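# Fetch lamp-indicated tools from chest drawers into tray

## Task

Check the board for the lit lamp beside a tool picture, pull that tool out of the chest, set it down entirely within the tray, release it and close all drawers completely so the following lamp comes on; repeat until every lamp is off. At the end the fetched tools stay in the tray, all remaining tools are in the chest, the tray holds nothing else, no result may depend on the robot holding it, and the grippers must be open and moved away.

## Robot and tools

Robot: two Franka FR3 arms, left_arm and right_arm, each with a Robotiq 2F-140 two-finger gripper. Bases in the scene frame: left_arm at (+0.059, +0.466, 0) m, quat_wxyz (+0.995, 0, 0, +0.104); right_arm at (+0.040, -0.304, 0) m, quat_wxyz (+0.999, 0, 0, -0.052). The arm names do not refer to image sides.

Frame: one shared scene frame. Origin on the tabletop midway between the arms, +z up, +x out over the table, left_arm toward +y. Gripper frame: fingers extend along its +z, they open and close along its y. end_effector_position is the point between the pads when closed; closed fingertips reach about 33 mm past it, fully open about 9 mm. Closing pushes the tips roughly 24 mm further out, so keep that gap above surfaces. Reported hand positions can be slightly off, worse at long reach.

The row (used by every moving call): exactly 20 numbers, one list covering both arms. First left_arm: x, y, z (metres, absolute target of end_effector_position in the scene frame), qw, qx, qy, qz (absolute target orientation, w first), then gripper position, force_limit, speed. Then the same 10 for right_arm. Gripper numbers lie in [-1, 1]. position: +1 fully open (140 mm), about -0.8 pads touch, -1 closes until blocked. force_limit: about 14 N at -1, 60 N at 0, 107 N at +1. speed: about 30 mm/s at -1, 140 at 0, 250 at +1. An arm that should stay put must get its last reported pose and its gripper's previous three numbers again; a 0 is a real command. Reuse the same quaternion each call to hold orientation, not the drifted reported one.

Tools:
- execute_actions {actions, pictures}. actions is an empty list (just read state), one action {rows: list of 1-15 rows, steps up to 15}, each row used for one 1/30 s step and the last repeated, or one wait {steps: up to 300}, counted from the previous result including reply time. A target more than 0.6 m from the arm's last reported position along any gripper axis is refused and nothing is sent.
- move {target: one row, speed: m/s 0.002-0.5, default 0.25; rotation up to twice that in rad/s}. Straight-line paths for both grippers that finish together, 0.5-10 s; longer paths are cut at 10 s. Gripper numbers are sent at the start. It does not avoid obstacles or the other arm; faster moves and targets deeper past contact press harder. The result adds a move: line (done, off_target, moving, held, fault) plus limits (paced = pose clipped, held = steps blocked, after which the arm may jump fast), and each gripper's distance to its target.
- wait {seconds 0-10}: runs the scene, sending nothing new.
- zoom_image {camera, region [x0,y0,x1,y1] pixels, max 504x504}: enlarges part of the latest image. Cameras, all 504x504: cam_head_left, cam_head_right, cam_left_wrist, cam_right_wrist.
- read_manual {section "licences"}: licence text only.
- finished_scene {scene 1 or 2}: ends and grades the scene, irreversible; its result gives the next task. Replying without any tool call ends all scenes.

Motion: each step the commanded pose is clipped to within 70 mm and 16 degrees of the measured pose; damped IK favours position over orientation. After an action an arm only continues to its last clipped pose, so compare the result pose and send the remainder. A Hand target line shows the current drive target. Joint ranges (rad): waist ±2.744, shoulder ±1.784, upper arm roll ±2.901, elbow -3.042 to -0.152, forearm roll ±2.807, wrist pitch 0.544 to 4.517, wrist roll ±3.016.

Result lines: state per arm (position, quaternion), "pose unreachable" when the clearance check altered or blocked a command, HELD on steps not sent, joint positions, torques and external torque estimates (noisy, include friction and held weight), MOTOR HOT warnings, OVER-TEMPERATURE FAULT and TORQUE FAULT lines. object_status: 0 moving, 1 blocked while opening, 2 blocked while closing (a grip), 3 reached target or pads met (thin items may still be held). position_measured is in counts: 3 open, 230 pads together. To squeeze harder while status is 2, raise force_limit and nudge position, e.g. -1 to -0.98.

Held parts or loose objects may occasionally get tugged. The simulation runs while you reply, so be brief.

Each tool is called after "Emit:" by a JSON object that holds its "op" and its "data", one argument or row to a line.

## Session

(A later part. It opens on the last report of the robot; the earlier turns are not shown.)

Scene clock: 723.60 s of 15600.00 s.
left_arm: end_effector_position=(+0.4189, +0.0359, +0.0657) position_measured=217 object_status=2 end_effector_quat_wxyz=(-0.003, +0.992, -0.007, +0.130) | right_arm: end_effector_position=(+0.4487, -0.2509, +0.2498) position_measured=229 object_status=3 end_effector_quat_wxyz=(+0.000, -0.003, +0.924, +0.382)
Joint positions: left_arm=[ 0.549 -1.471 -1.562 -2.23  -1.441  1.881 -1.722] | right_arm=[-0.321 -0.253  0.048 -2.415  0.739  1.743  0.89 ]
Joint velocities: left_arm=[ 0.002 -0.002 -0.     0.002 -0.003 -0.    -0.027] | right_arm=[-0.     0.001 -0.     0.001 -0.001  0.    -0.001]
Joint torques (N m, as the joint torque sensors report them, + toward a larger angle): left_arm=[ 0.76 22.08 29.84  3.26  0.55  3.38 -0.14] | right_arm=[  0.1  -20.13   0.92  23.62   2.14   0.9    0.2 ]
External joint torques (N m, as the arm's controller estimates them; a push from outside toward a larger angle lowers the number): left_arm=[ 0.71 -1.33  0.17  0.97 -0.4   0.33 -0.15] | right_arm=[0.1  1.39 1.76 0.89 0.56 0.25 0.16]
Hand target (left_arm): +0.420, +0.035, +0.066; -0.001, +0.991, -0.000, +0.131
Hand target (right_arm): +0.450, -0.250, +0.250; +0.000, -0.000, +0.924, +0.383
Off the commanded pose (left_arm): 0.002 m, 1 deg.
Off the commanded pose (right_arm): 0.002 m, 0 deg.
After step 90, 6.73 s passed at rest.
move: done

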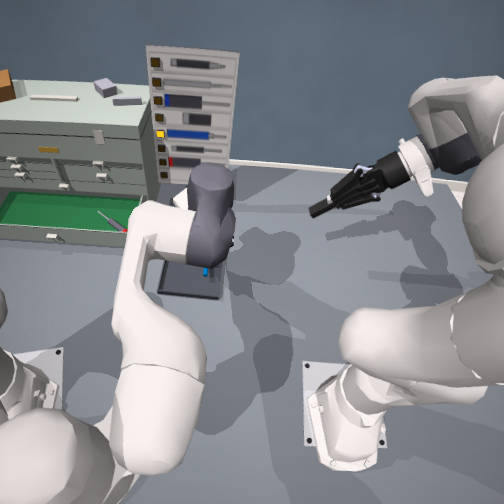

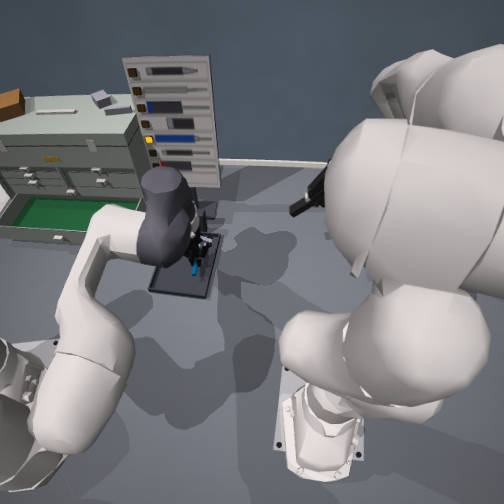

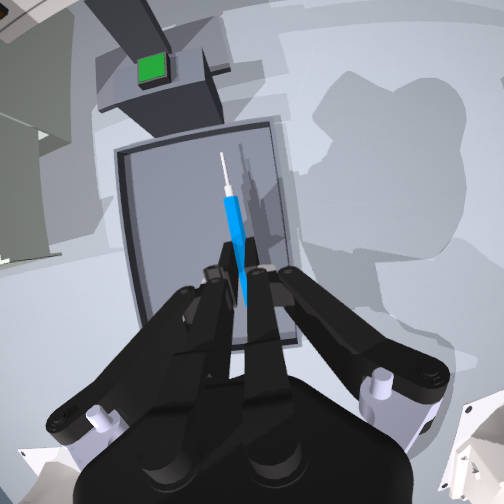

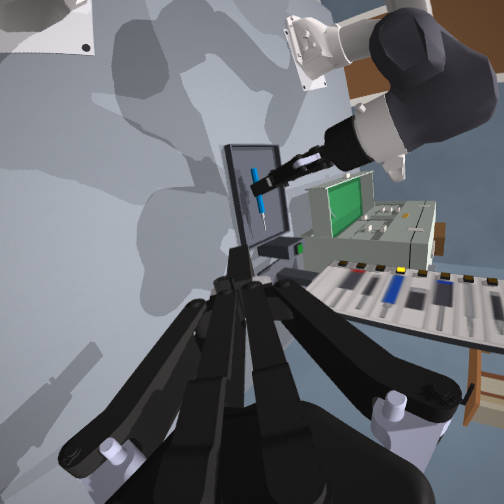

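Emit:
{"op": "move", "data": {
  "target": [0.42,0.035,0.044,0,0.9914,0,0.1305,-1,-0.2,-0.5,0.45,-0.25,0.25,0,0,0.924,0.383,-0.8,0,0],
  "speed": 0.03
}}

Emit:
{"op": "move", "data": {
  "target": [0.42,0.035,0.044,0,0.9914,0,0.1305,-0.45,-0.2,-0.7,0.45,-0.25,0.25,0,0,0.924,0.383,-0.8,0,0],
  "speed": 0.03
}}

Emit:
{"op": "move", "data": {
  "target": [0.42,0.06,0.13,0,0.9914,0,0.1305,-0.45,-0.2,-0.7,0.45,-0.25,0.25,0,0,0.924,0.383,-0.8,0,0],
  "speed": 0.15
}}

Scene clock: 736.13 s of 15600.00 s.
left_arm: end_effector_position=(+0.4184, +0.0349, +0.0451) position_measured=217 object_status=2 end_effector_quat_wxyz=(-0.001, +0.992, -0.002, +0.129) | right_arm: end_effector_position=(+0.4487, -0.2509, +0.2498) position_measured=229 object_status=3 end_effector_quat_wxyz=(+0.000, -0.003, +0.924, +0.382)
Joint positions: left_arm=[ 0.552 -1.489 -1.603 -2.229 -1.482  1.902 -1.731] | right_arm=[-0.321 -0.253  0.048 -2.415  0.739  1.743  0.89 ]
Joint velocities: left_arm=[ 0.    -0.005  0.     0.002 -0.01   0.003 -0.001] | right_arm=[ 0.    -0.    -0.001  0.001  0.001 -0.001  0.001]
Joint torques (N m, as the joint torque sensors report them, + toward a larger angle): left_arm=[ 1.51 22.82 28.82  1.48  0.23  3.68 -0.03] | right_arm=[ -0.15 -20.17   1.09  24.04   2.14   0.93   0.2 ]
External joint torques (N m, as the arm's controller estimates them; a push from outside toward a larger angle lowers the number): left_arm=[ 1.5  -0.78 -1.06 -0.03 -0.71  0.6  -0.04] | right_arm=[-0.13  1.37  1.94  1.25  0.56  0.27  0.16]
Hand target (left_arm): +0.420, +0.035, +0.044; -0.000, +0.991, -0.000, +0.131
Hand target (right_arm): +0.450, -0.250, +0.250; +0.000, -0.000, +0.924, +0.383
Off the commanded pose (left_arm): 0.002 m, 0 deg.
Off the commanded pose (right_arm): 0.002 m, 0 deg.
After step 90, 8.57 s passed at rest.
move: done

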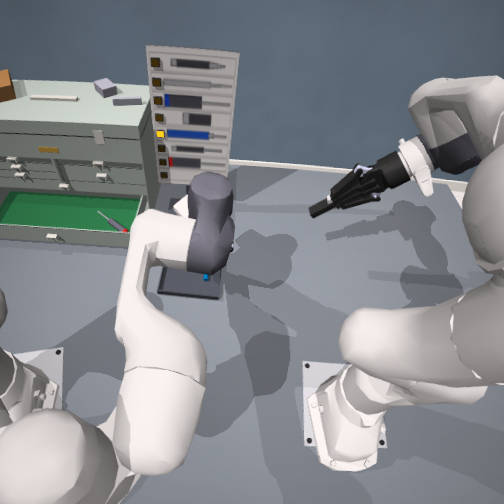

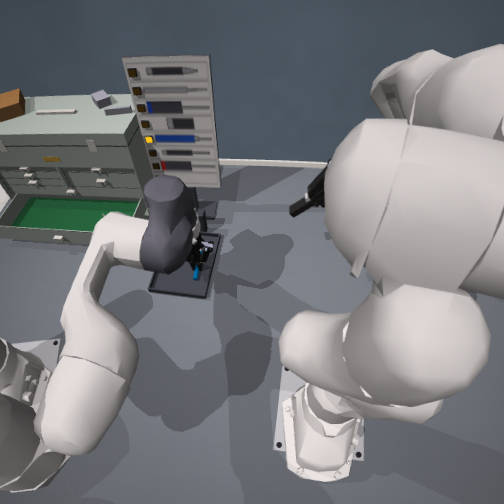

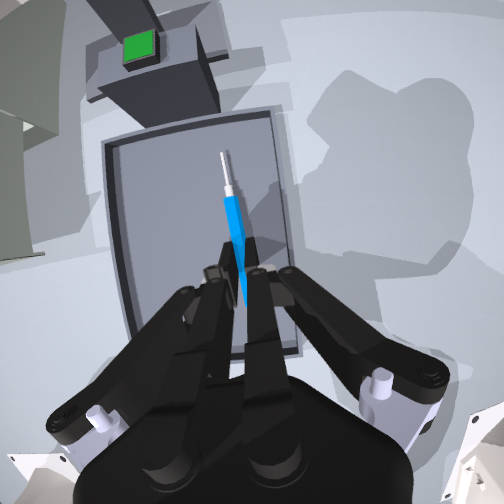

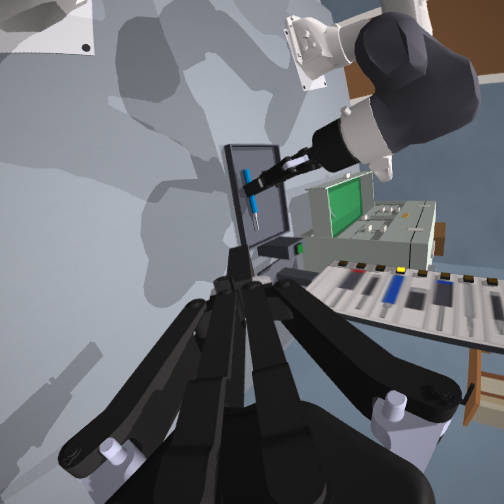

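Scene clock: 736.83 s of 15600.00 s.
left_arm: end_effector_position=(+0.4186, +0.0345, +0.0448) position_measured=186 object_status=3 end_effector_quat_wxyz=(-0.000, +0.992, -0.002, +0.129) | right_arm: end_effector_position=(+0.4487, -0.2509, +0.2498) position_measured=229 object_status=3 end_effector_quat_wxyz=(+0.000, -0.003, +0.924, +0.382)
Joint positions: left_arm=[ 0.552 -1.49  -1.604 -2.229 -1.485  1.903 -1.731] | right_arm=[-0.321 -0.253  0.048 -2.415  0.739  1.743  0.89 ]
Joint velocities: left_arm=[-0.001 -0.001 -0.001  0.    -0.    -0.    -0.   ] | right_arm=[-0.     0.002 -0.002  0.002  0.001 -0.    -0.002]
Joint torques (N m, as the joint torque sensors report them, + toward a larger angle): left_arm=[ 1.07 23.98 29.01  1.03  0.29  3.55 -0.02] | right_arm=[  0.18 -20.16   0.41  23.57   2.17   0.89   0.22]
External joint torques (N m, as the arm's controller estimates them; a push from outside toward a larger angle lowers the number): left_arm=[ 1.15  0.55 -0.64 -0.45 -0.65  0.5  -0.03] | right_arm=[0.32 1.18 1.4  0.91 0.6  0.22 0.18]
Hand target (left_arm): +0.420, +0.035, +0.044; +0.000, +0.991, -0.000, +0.131
Hand target (right_arm): +0.450, -0.250, +0.250; +0.000, -0.000, +0.924, +0.383
Off the commanded pose (left_arm): 0.002 m, 0 deg.
Off the commanded pose (right_arm): 0.002 m, 0 deg.
move: done

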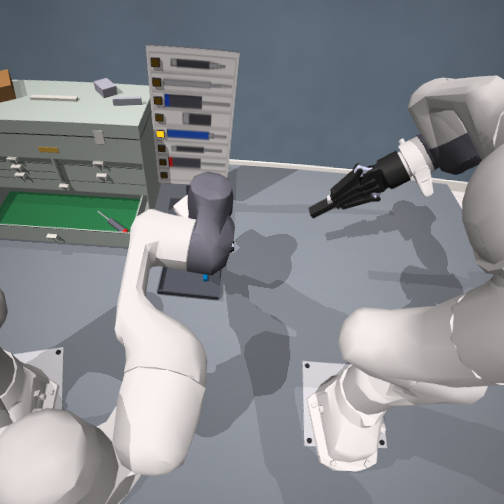

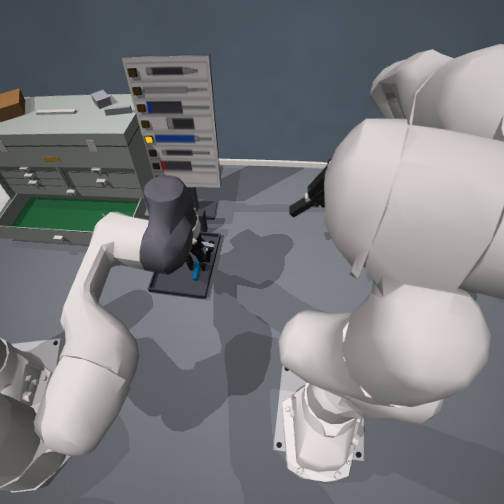

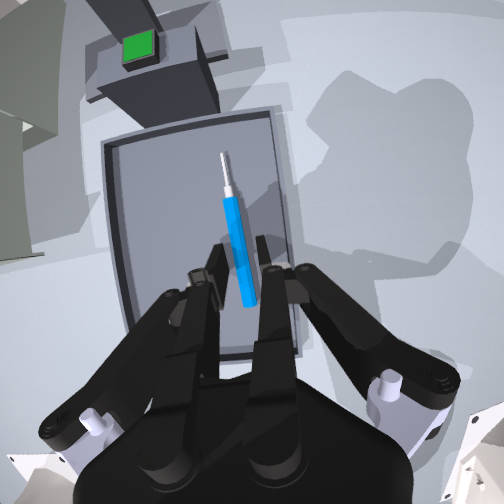

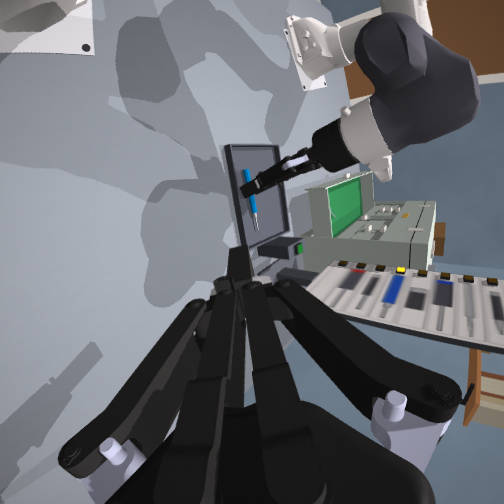

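Scene clock: 737.93 s of 15600.00 s.
left_arm: end_effector_position=(+0.4204, +0.0594, +0.1291) position_measured=186 object_status=3 end_effector_quat_wxyz=(+0.002, +0.991, +0.004, +0.131) | right_arm: end_effector_position=(+0.4487, -0.2509, +0.2498) position_measured=229 object_status=3 end_effector_quat_wxyz=(+0.000, -0.003, +0.924, +0.382)
Joint positions: left_arm=[ 0.524 -1.419 -1.426 -2.277 -1.333  1.822 -1.703] | right_arm=[-0.321 -0.253  0.048 -2.415  0.739  1.743  0.89 ]
Joint velocities: left_arm=[-0.001  0.004  0.    -0.002  0.008 -0.005  0.007] | right_arm=[-0.001 -0.001  0.001  0.     0.001  0.001  0.002]
Joint torques (N m, as the joint torque sensors report them, + toward a larger angle): left_arm=[-2.   22.93 30.19  3.62  1.49  2.78  0.16] | right_arm=[  0.21 -20.66   0.83  23.77   2.13   0.89   0.2 ]
External joint torques (N m, as the arm's controller estimates them; a push from outside toward a larger angle lowers the number): left_arm=[-1.98  1.4   1.59 -1.34  0.56 -0.29  0.15] | right_arm=[0.15 0.79 1.61 1.12 0.56 0.25 0.16]
Hand target (left_arm): +0.419, +0.060, +0.129; +0.001, +0.992, +0.000, +0.129
Hand target (right_arm): +0.450, -0.250, +0.250; +0.000, -0.000, +0.924, +0.383
Off the commanded pose (left_arm): 0.001 m, 0 deg.
Off the commanded pose (right_arm): 0.002 m, 0 deg.
move: done

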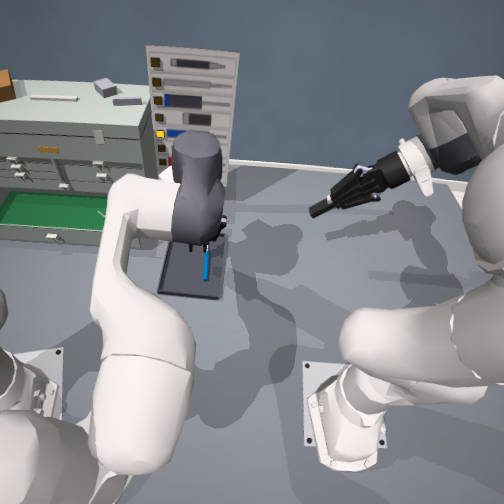

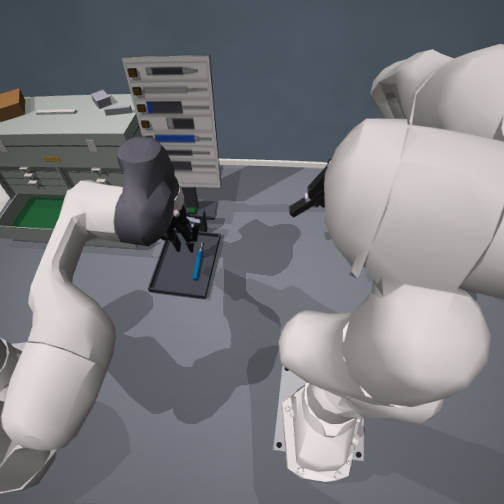

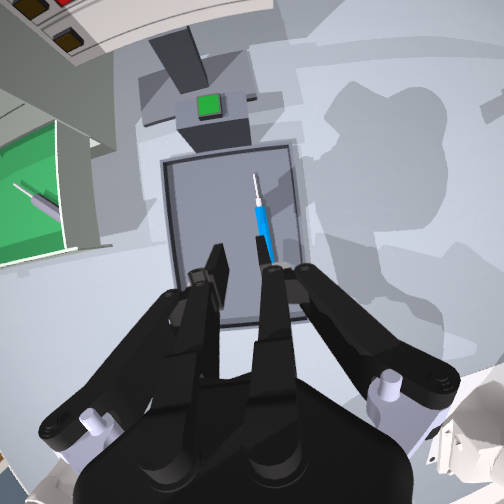

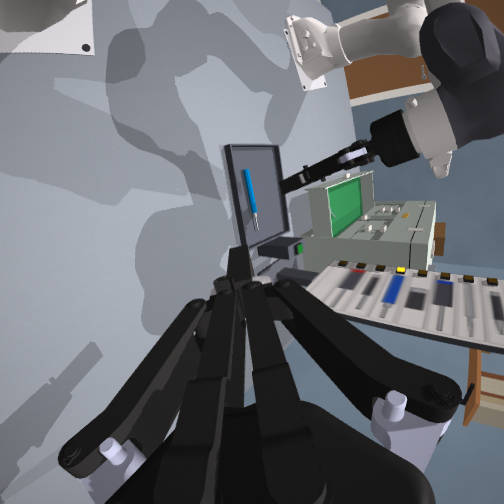

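Emit:
{"op": "move", "data": {
  "target": [0.435,0.474,0.14,0,0.9914,0,0.1305,-0.2,0,0,0.45,-0.25,0.25,0,0,0.924,0.383,-0.8,0,0],
  "speed": 0.25
}}

Emit:
{"op": "move", "data": {
  "target": [0.44,0.474,0.095,0,0.9914,0,0.1305,-0.2,0,0,0.45,-0.25,0.25,0,0,0.924,0.383,-0.8,0,0],
  "speed": 0.1
}}

Scene clock: 759.53 s of 15600.00 s.
left_arm: end_effector_position=(+0.4369, +0.4696, +0.1355) position_measured=154 object_status=3 end_effector_quat_wxyz=(+0.006, +0.991, +0.007, +0.135) | right_arm: end_effector_position=(+0.4487, -0.2509, +0.2498) position_measured=229 object_status=3 end_effector_quat_wxyz=(+0.000, -0.003, +0.924, +0.382)
Joint positions: left_arm=[ 0.797 -1.174 -1.103 -2.886 -1.241  2.023 -0.741] | right_arm=[-0.321 -0.253  0.048 -2.415  0.74   1.743  0.89 ]
Joint velocities: left_arm=[-0.    -0.002 -0.     0.001 -0.     0.     0.029] | right_arm=[ 0.    -0.002  0.001  0.001 -0.     0.001 -0.   ]
Joint torques (N m, as the joint torque sensors report them, + toward a larger angle): left_arm=[ 0.67  8.5  17.77 14.47  1.02  3.31  0.18] | right_arm=[ -0.14 -20.48   0.58  23.85   2.16   0.92   0.15]
External joint torques (N m, as the arm's controller estimates them; a push from outside toward a larger angle lowers the number): left_arm=[0.7  0.54 2.34 0.94 0.46 0.46 0.17] | right_arm=[-0.12  1.    1.44  1.16  0.58  0.26  0.11]
Hand target (left_arm): +0.438, +0.470, +0.136; +0.004, +0.991, +0.001, +0.136
Hand target (right_arm): +0.450, -0.250, +0.250; +0.000, -0.000, +0.924, +0.383
Off the commanded pose (left_arm): 0.007 m, 1 deg.
Off the commanded pose (right_arm): 0.002 m, 0 deg.
After step 90, 15.83 s passed at rest.
move: off_target (left_arm)

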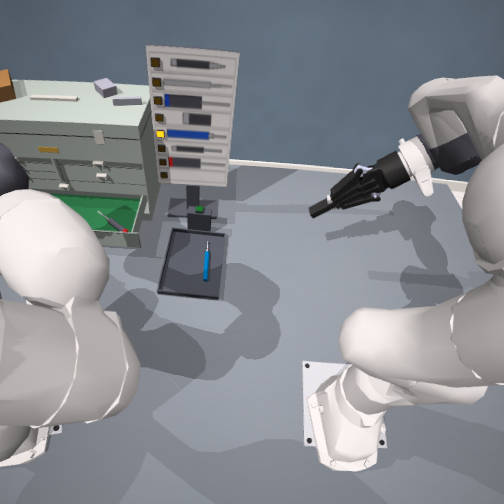

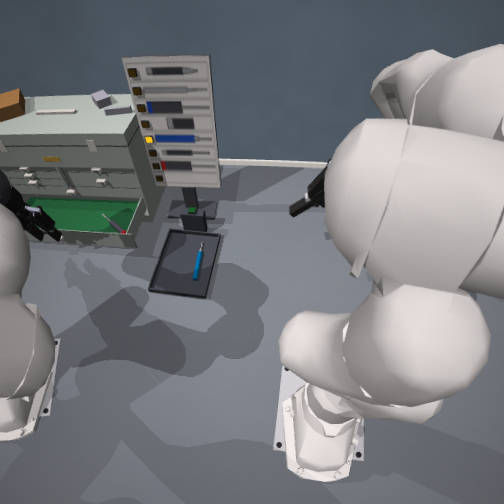

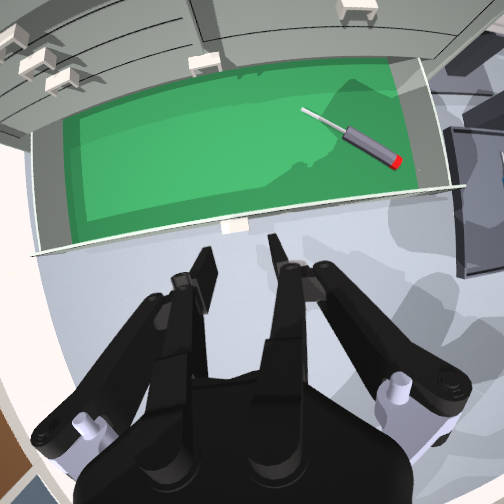

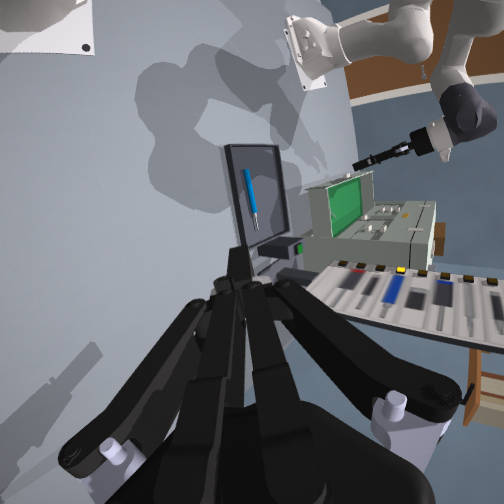

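Scene clock: 760.47 s of 15600.00 s.
left_arm: end_effector_position=(+0.4392, +0.4740, +0.0954) position_measured=154 object_status=3 end_effector_quat_wxyz=(+0.000, +0.992, +0.006, +0.129) | right_arm: end_effector_position=(+0.4487, -0.2509, +0.2498) position_measured=229 object_status=3 end_effector_quat_wxyz=(+0.000, -0.003, +0.924, +0.382)
Joint positions: left_arm=[ 0.85  -1.117 -1.255 -2.892 -1.368  2.107 -0.684] | right_arm=[-0.321 -0.253  0.048 -2.415  0.74   1.743  0.89 ]
Joint velocities: left_arm=[ 0.003  0.    -0.002 -0.001 -0.009  0.013  0.029] | right_arm=[ 0.     0.001  0.     0.001 -0.    -0.     0.001]
Joint torques (N m, as the joint torque sensors report them, + toward a larger angle): left_arm=[ 1.27  9.48 16.58 11.63  0.29  3.35  0.3 ] | right_arm=[  0.06 -20.53   1.02  23.69   2.14   0.92   0.23]
External joint torques (N m, as the arm's controller estimates them; a push from outside toward a larger angle lowers the number): left_arm=[ 1.27  1.21  0.63  0.57 -0.31  0.51  0.29] | right_arm=[0.06 0.8  1.85 1.1  0.57 0.27 0.2 ]
Hand target (left_arm): +0.440, +0.475, +0.096; -0.001, +0.991, +0.001, +0.131
Hand target (right_arm): +0.450, -0.250, +0.250; +0.000, -0.000, +0.924, +0.383
Off the commanded pose (left_arm): 0.001 m, 1 deg.
Off the commanded pose (right_arm): 0.002 m, 0 deg.
move: done

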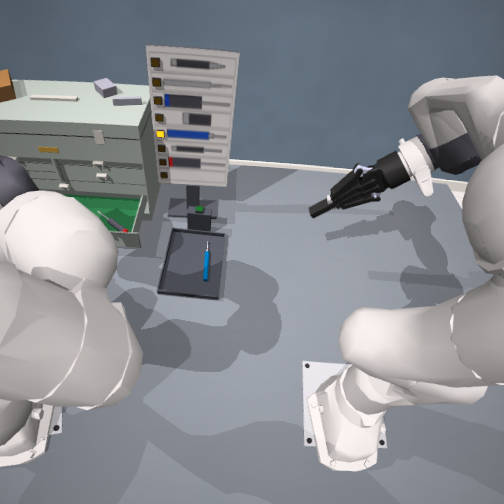

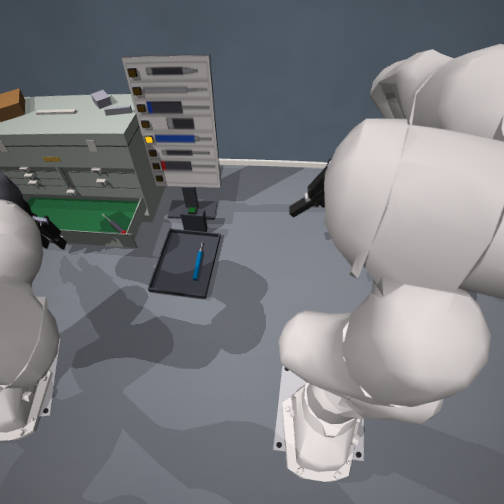

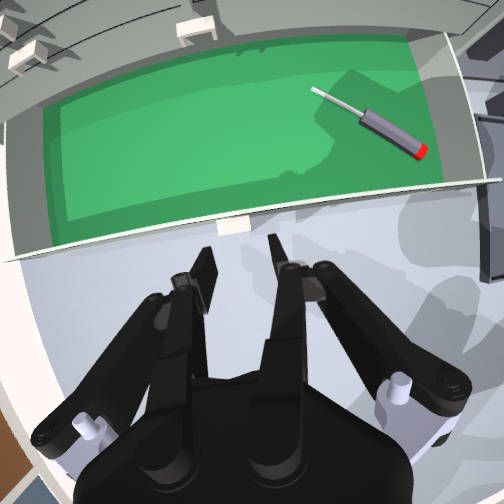

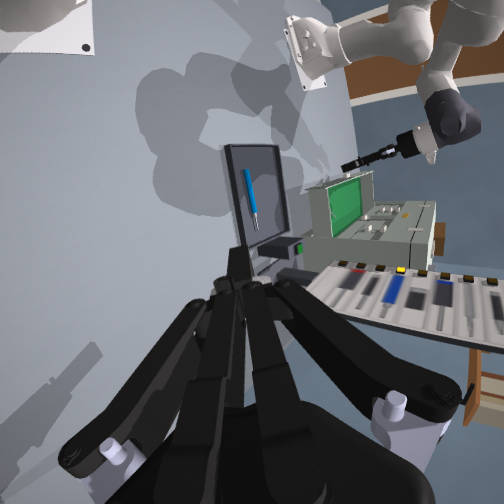

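Emit:
{"op": "move", "data": {
  "target": [0.605,0.473,0.089,0,0.924,0,0.383,-0.3,0,0,0.45,-0.25,0.25,0,0,0.924,0.383,-0.8,0,0],
  "speed": 0.07
}}

Scene clock: 768.33 s of 15600.00 s.
left_arm: end_effector_position=(+0.6042, +0.4730, +0.0918) position_measured=167 object_status=3 end_effector_quat_wxyz=(+0.001, +0.924, -0.007, +0.382) | right_arm: end_effector_position=(+0.4487, -0.2509, +0.2498) position_measured=229 object_status=3 end_effector_quat_wxyz=(+0.000, -0.003, +0.924, +0.382)
Joint positions: left_arm=[ 1.144 -1.298 -1.675 -2.721 -2.342  2.229 -0.259] | right_arm=[-0.321 -0.253  0.048 -2.415  0.74   1.743  0.89 ]
Joint velocities: left_arm=[ 0.    -0.014 -0.003 -0.004 -0.017 -0.013  0.027] | right_arm=[ 0.     0.001  0.     0.    -0.001  0.001 -0.001]
Joint torques (N m, as the joint torque sensors report them, + toward a larger angle): left_arm=[ 3.51 12.68 23.88  5.29 -1.95  2.64 -0.12] | right_arm=[ -0.01 -20.23   0.69  23.91   2.14   0.86   0.19]
External joint torques (N m, as the arm's controller estimates them; a push from outside toward a larger angle lowers the number): left_arm=[ 3.58 -1.98  2.1   3.15 -2.25  0.43 -0.14] | right_arm=[-0.06  1.1   1.47  1.33  0.57  0.22  0.15]
Hand target (left_arm): +0.608, +0.474, +0.095; +0.000, +0.922, -0.007, +0.388
Hand target (right_arm): +0.450, -0.250, +0.250; +0.000, -0.000, +0.924, +0.383
Off the commanded pose (left_arm): 0.003 m, 1 deg.
Off the commanded pose (right_arm): 0.002 m, 0 deg.
After step 90, 0.77 s passed at rest.
move: done

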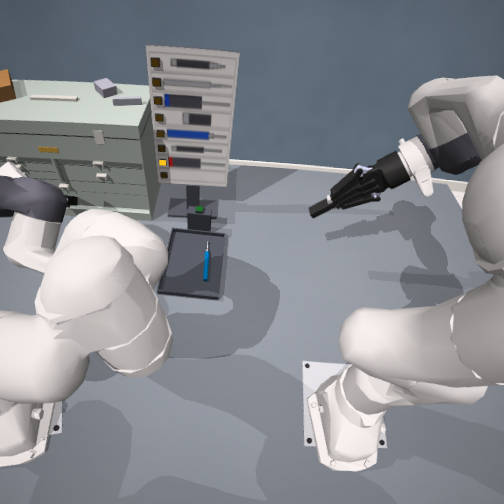

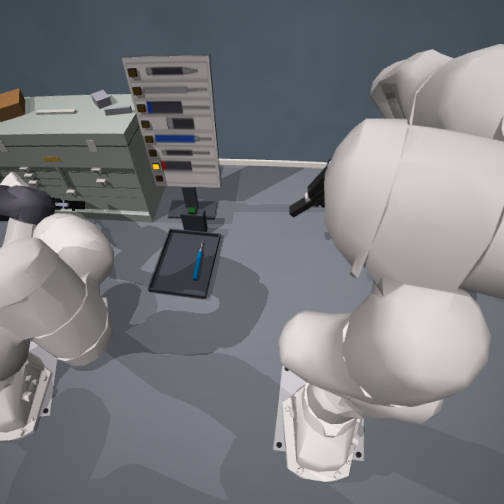

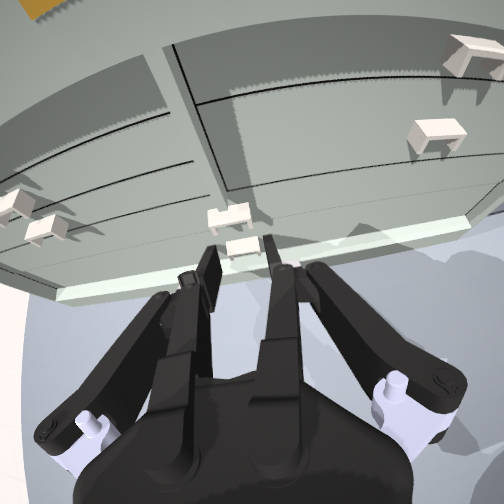

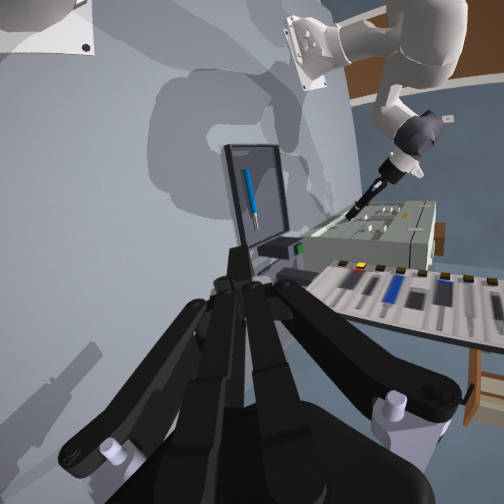

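Emit:
{"op": "move", "data": {
  "target": [0.599,0.471,0.089,0,0.924,0,0.383,-0.3,0,0,0.45,-0.25,0.25,0,0,0.924,0.383,-0.8,0,0],
  "speed": 0.05
}}

Emit:
{"op": "move", "data": {
  "target": [0.599,0.471,0.089,0,0.924,0,0.383,-1,0,-0.5,0.45,-0.25,0.25,0,0,0.924,0.383,-0.8,0,0],
  "speed": 0.05
}}

Emit:
{"op": "move", "data": {
  "target": [0.549,0.472,0.089,0,0.924,0,0.383,-1,0,-0.5,0.45,-0.25,0.25,0,0,0.924,0.383,-0.8,0,0],
  "speed": 0.05
}}

Scene clock: 786.60 s of 15600.00 s.
left_arm: end_effector_position=(+0.5999, +0.4705, +0.0891) position_measured=167 object_status=3 end_effector_quat_wxyz=(-0.000, +0.924, -0.005, +0.382) | right_arm: end_effector_position=(+0.4488, -0.2509, +0.2498) position_measured=229 object_status=3 end_effector_quat_wxyz=(+0.000, -0.003, +0.924, +0.382)
Joint positions: left_arm=[ 1.126 -1.291 -1.685 -2.73  -2.355  2.246 -0.261] | right_arm=[-0.321 -0.253  0.048 -2.415  0.74   1.743  0.89 ]
Joint velocities: left_arm=[ 0.001  0.008 -0.001 -0.    -0.004  0.016 -0.011] | right_arm=[ 0.001  0.    -0.001  0.001  0.     0.001  0.001]
Joint torques (N m, as the joint torque sensors report them, + toward a larger angle): left_arm=[-1.42 15.03 21.28  0.22 -0.12  2.79 -0.23] | right_arm=[  0.28 -20.52   1.12  23.63   2.16   0.92   0.23]
External joint torques (N m, as the arm's controller estimates them; a push from outside toward a larger angle lowers the number): left_arm=[-1.44  0.66 -0.17 -1.66 -0.45  0.56 -0.25] | right_arm=[0.26 0.9  1.94 0.96 0.58 0.27 0.19]
Hand target (left_arm): +0.599, +0.471, +0.089; +0.000, +0.924, +0.000, +0.383
Hand target (right_arm): +0.450, -0.250, +0.250; +0.000, -0.000, +0.924, +0.383
Off the commanded pose (left_arm): 0.001 m, 1 deg.
Off the commanded pose (right_arm): 0.002 m, 0 deg.
After step 90, 14.57 s passed at rest.
move: done

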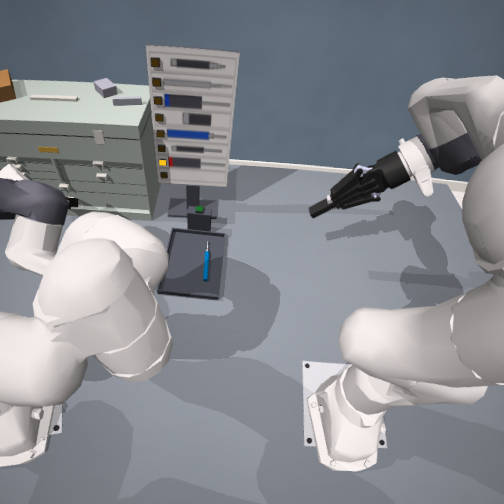

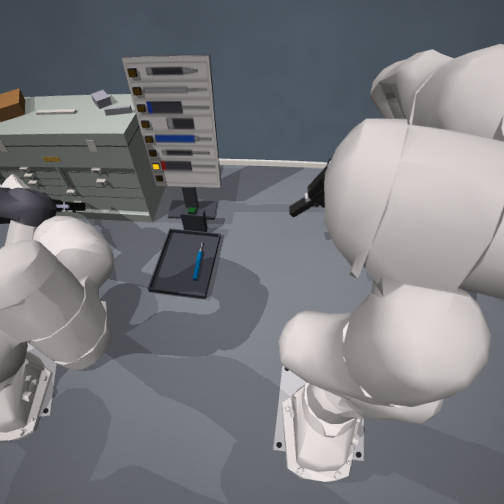

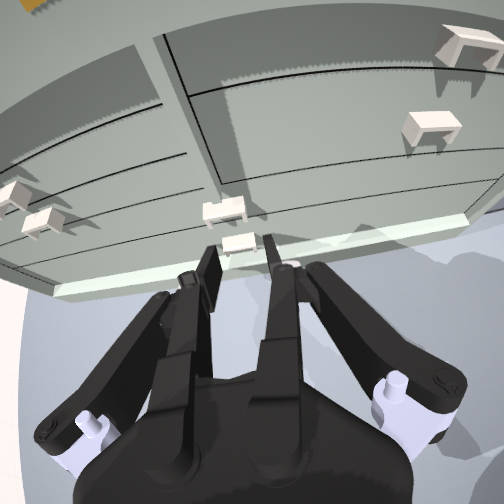

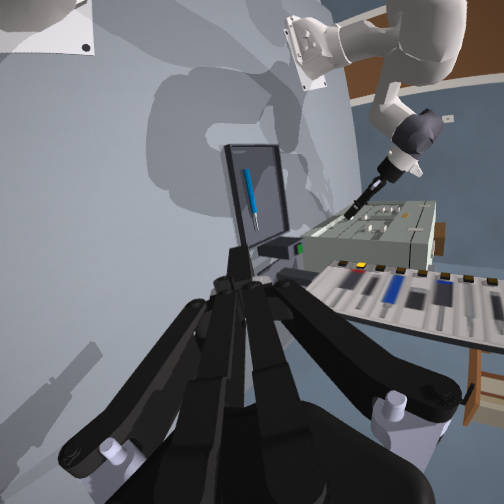

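Scene clock: 787.30 s of 15600.00 s.
left_arm: end_effector_position=(+0.5998, +0.4707, +0.0893) position_measured=193 object_status=2 end_effector_quat_wxyz=(-0.000, +0.924, -0.003, +0.383) | right_arm: end_effector_position=(+0.4488, -0.2509, +0.2498) position_measured=229 object_status=3 end_effector_quat_wxyz=(+0.000, -0.003, +0.924, +0.382)
Joint positions: left_arm=[ 1.126 -1.289 -1.685 -2.73  -2.355  2.248 -0.262] | right_arm=[-0.321 -0.253  0.048 -2.415  0.74   1.743  0.89 ]
Joint velocities: left_arm=[-0.001  0.003 -0.    -0.     0.     0.003  0.001] | right_arm=[ 0.001 -0.     0.001  0.002  0.    -0.     0.   ]
Joint torques (N m, as the joint torque sensors report them, + toward a larger angle): left_arm=[-1.48 15.78 21.71  0.16 -0.1   2.86 -0.21] | right_arm=[ -0.18 -20.61   0.86  23.42   2.15   0.93   0.24]
External joint torques (N m, as the arm's controller estimates them; a push from outside toward a larger angle lowers the number): left_arm=[-1.57  1.45  0.27 -1.65 -0.44  0.62 -0.23] | right_arm=[-0.29  0.86  1.57  0.69  0.57  0.28  0.2 ]
Hand target (left_arm): +0.599, +0.471, +0.089; +0.000, +0.924, +0.000, +0.383
Hand target (right_arm): +0.450, -0.250, +0.250; +0.000, -0.000, +0.924, +0.383
Off the commanded pose (left_arm): 0.001 m, 0 deg.
Off the commanded pose (right_arm): 0.002 m, 0 deg.
move: done

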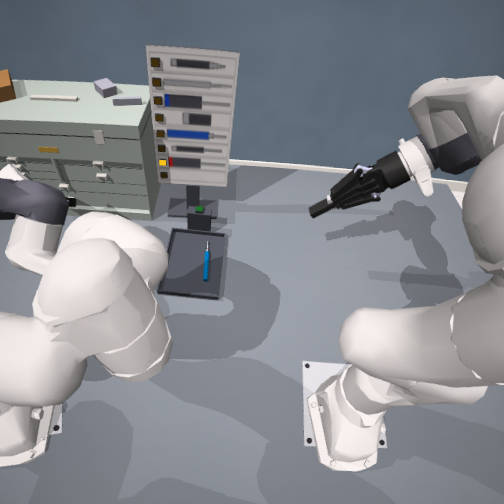

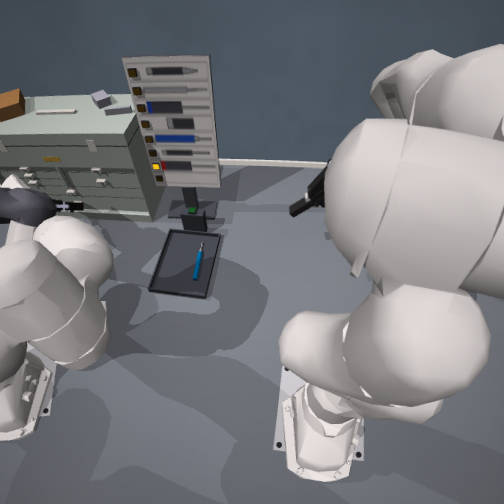

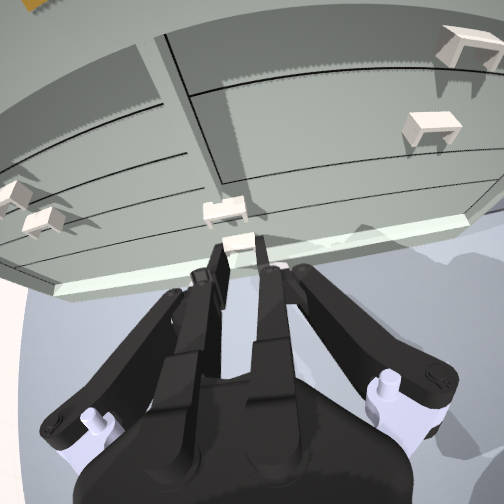

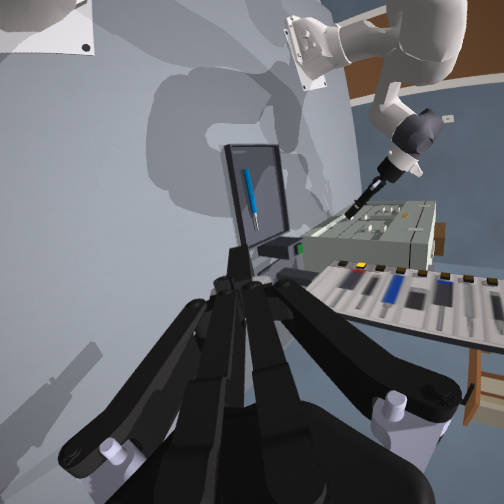

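Scene clock: 788.63 s of 15600.00 s.
left_arm: end_effector_position=(+0.5503, +0.4725, +0.0887) position_measured=193 object_status=2 end_effector_quat_wxyz=(-0.000, +0.924, -0.001, +0.383) | right_arm: end_effector_position=(+0.4488, -0.2509, +0.2498) position_measured=229 object_status=3 end_effector_quat_wxyz=(+0.000, -0.003, +0.924, +0.382)
Joint positions: left_arm=[ 0.968 -1.275 -1.674 -2.878 -2.392  2.26  -0.261] | right_arm=[-0.321 -0.253  0.048 -2.415  0.74   1.743  0.89 ]
Joint velocities: left_arm=[-0.004  0.001 -0.    -0.001 -0.002  0.    -0.002] | right_arm=[ 0.     0.001  0.001 -0.001  0.    -0.001  0.001]
Joint torques (N m, as the joint torque sensors report them, + toward a larger angle): left_arm=[-2.27 14.29 19.86 -1.04  0.27  2.46 -0.08] | right_arm=[  0.02 -20.41   0.3   23.26   2.15   0.94   0.15]
External joint torques (N m, as the arm's controller estimates them; a push from outside toward a larger angle lowers the number): left_arm=[-2.23  1.96  1.45 -2.4  -0.08  0.26 -0.1 ] | right_arm=[0.02 0.92 1.12 0.67 0.58 0.3  0.11]
Hand target (left_arm): +0.549, +0.472, +0.088; +0.001, +0.924, +0.001, +0.383
Hand target (right_arm): +0.450, -0.250, +0.250; +0.000, -0.000, +0.924, +0.383
Off the commanded pose (left_arm): 0.001 m, 0 deg.
Off the commanded pose (right_arm): 0.002 m, 0 deg.
move: done

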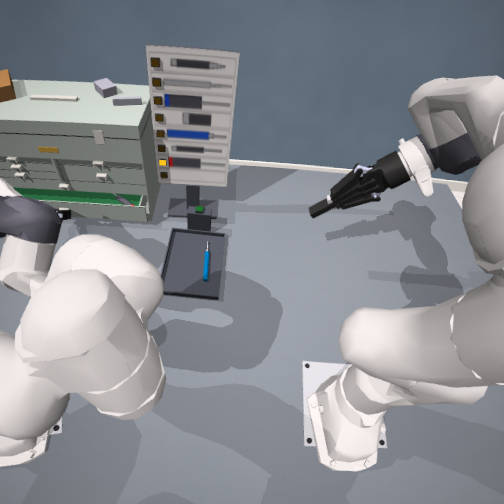

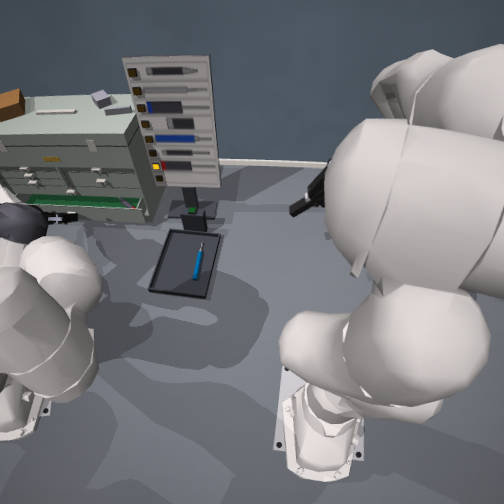

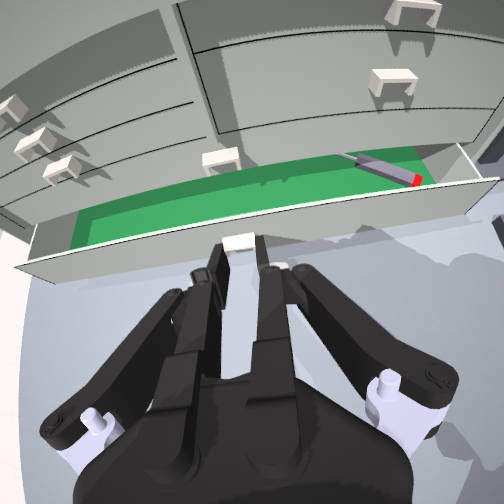

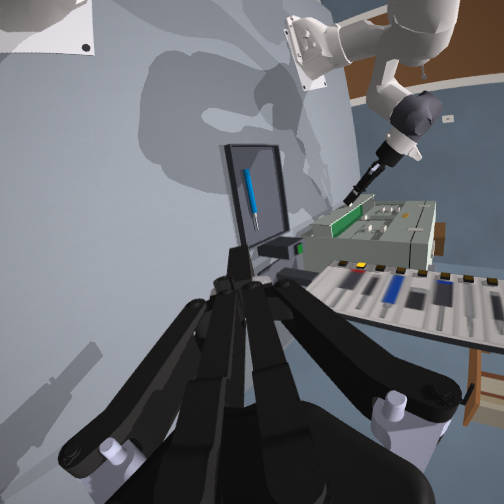

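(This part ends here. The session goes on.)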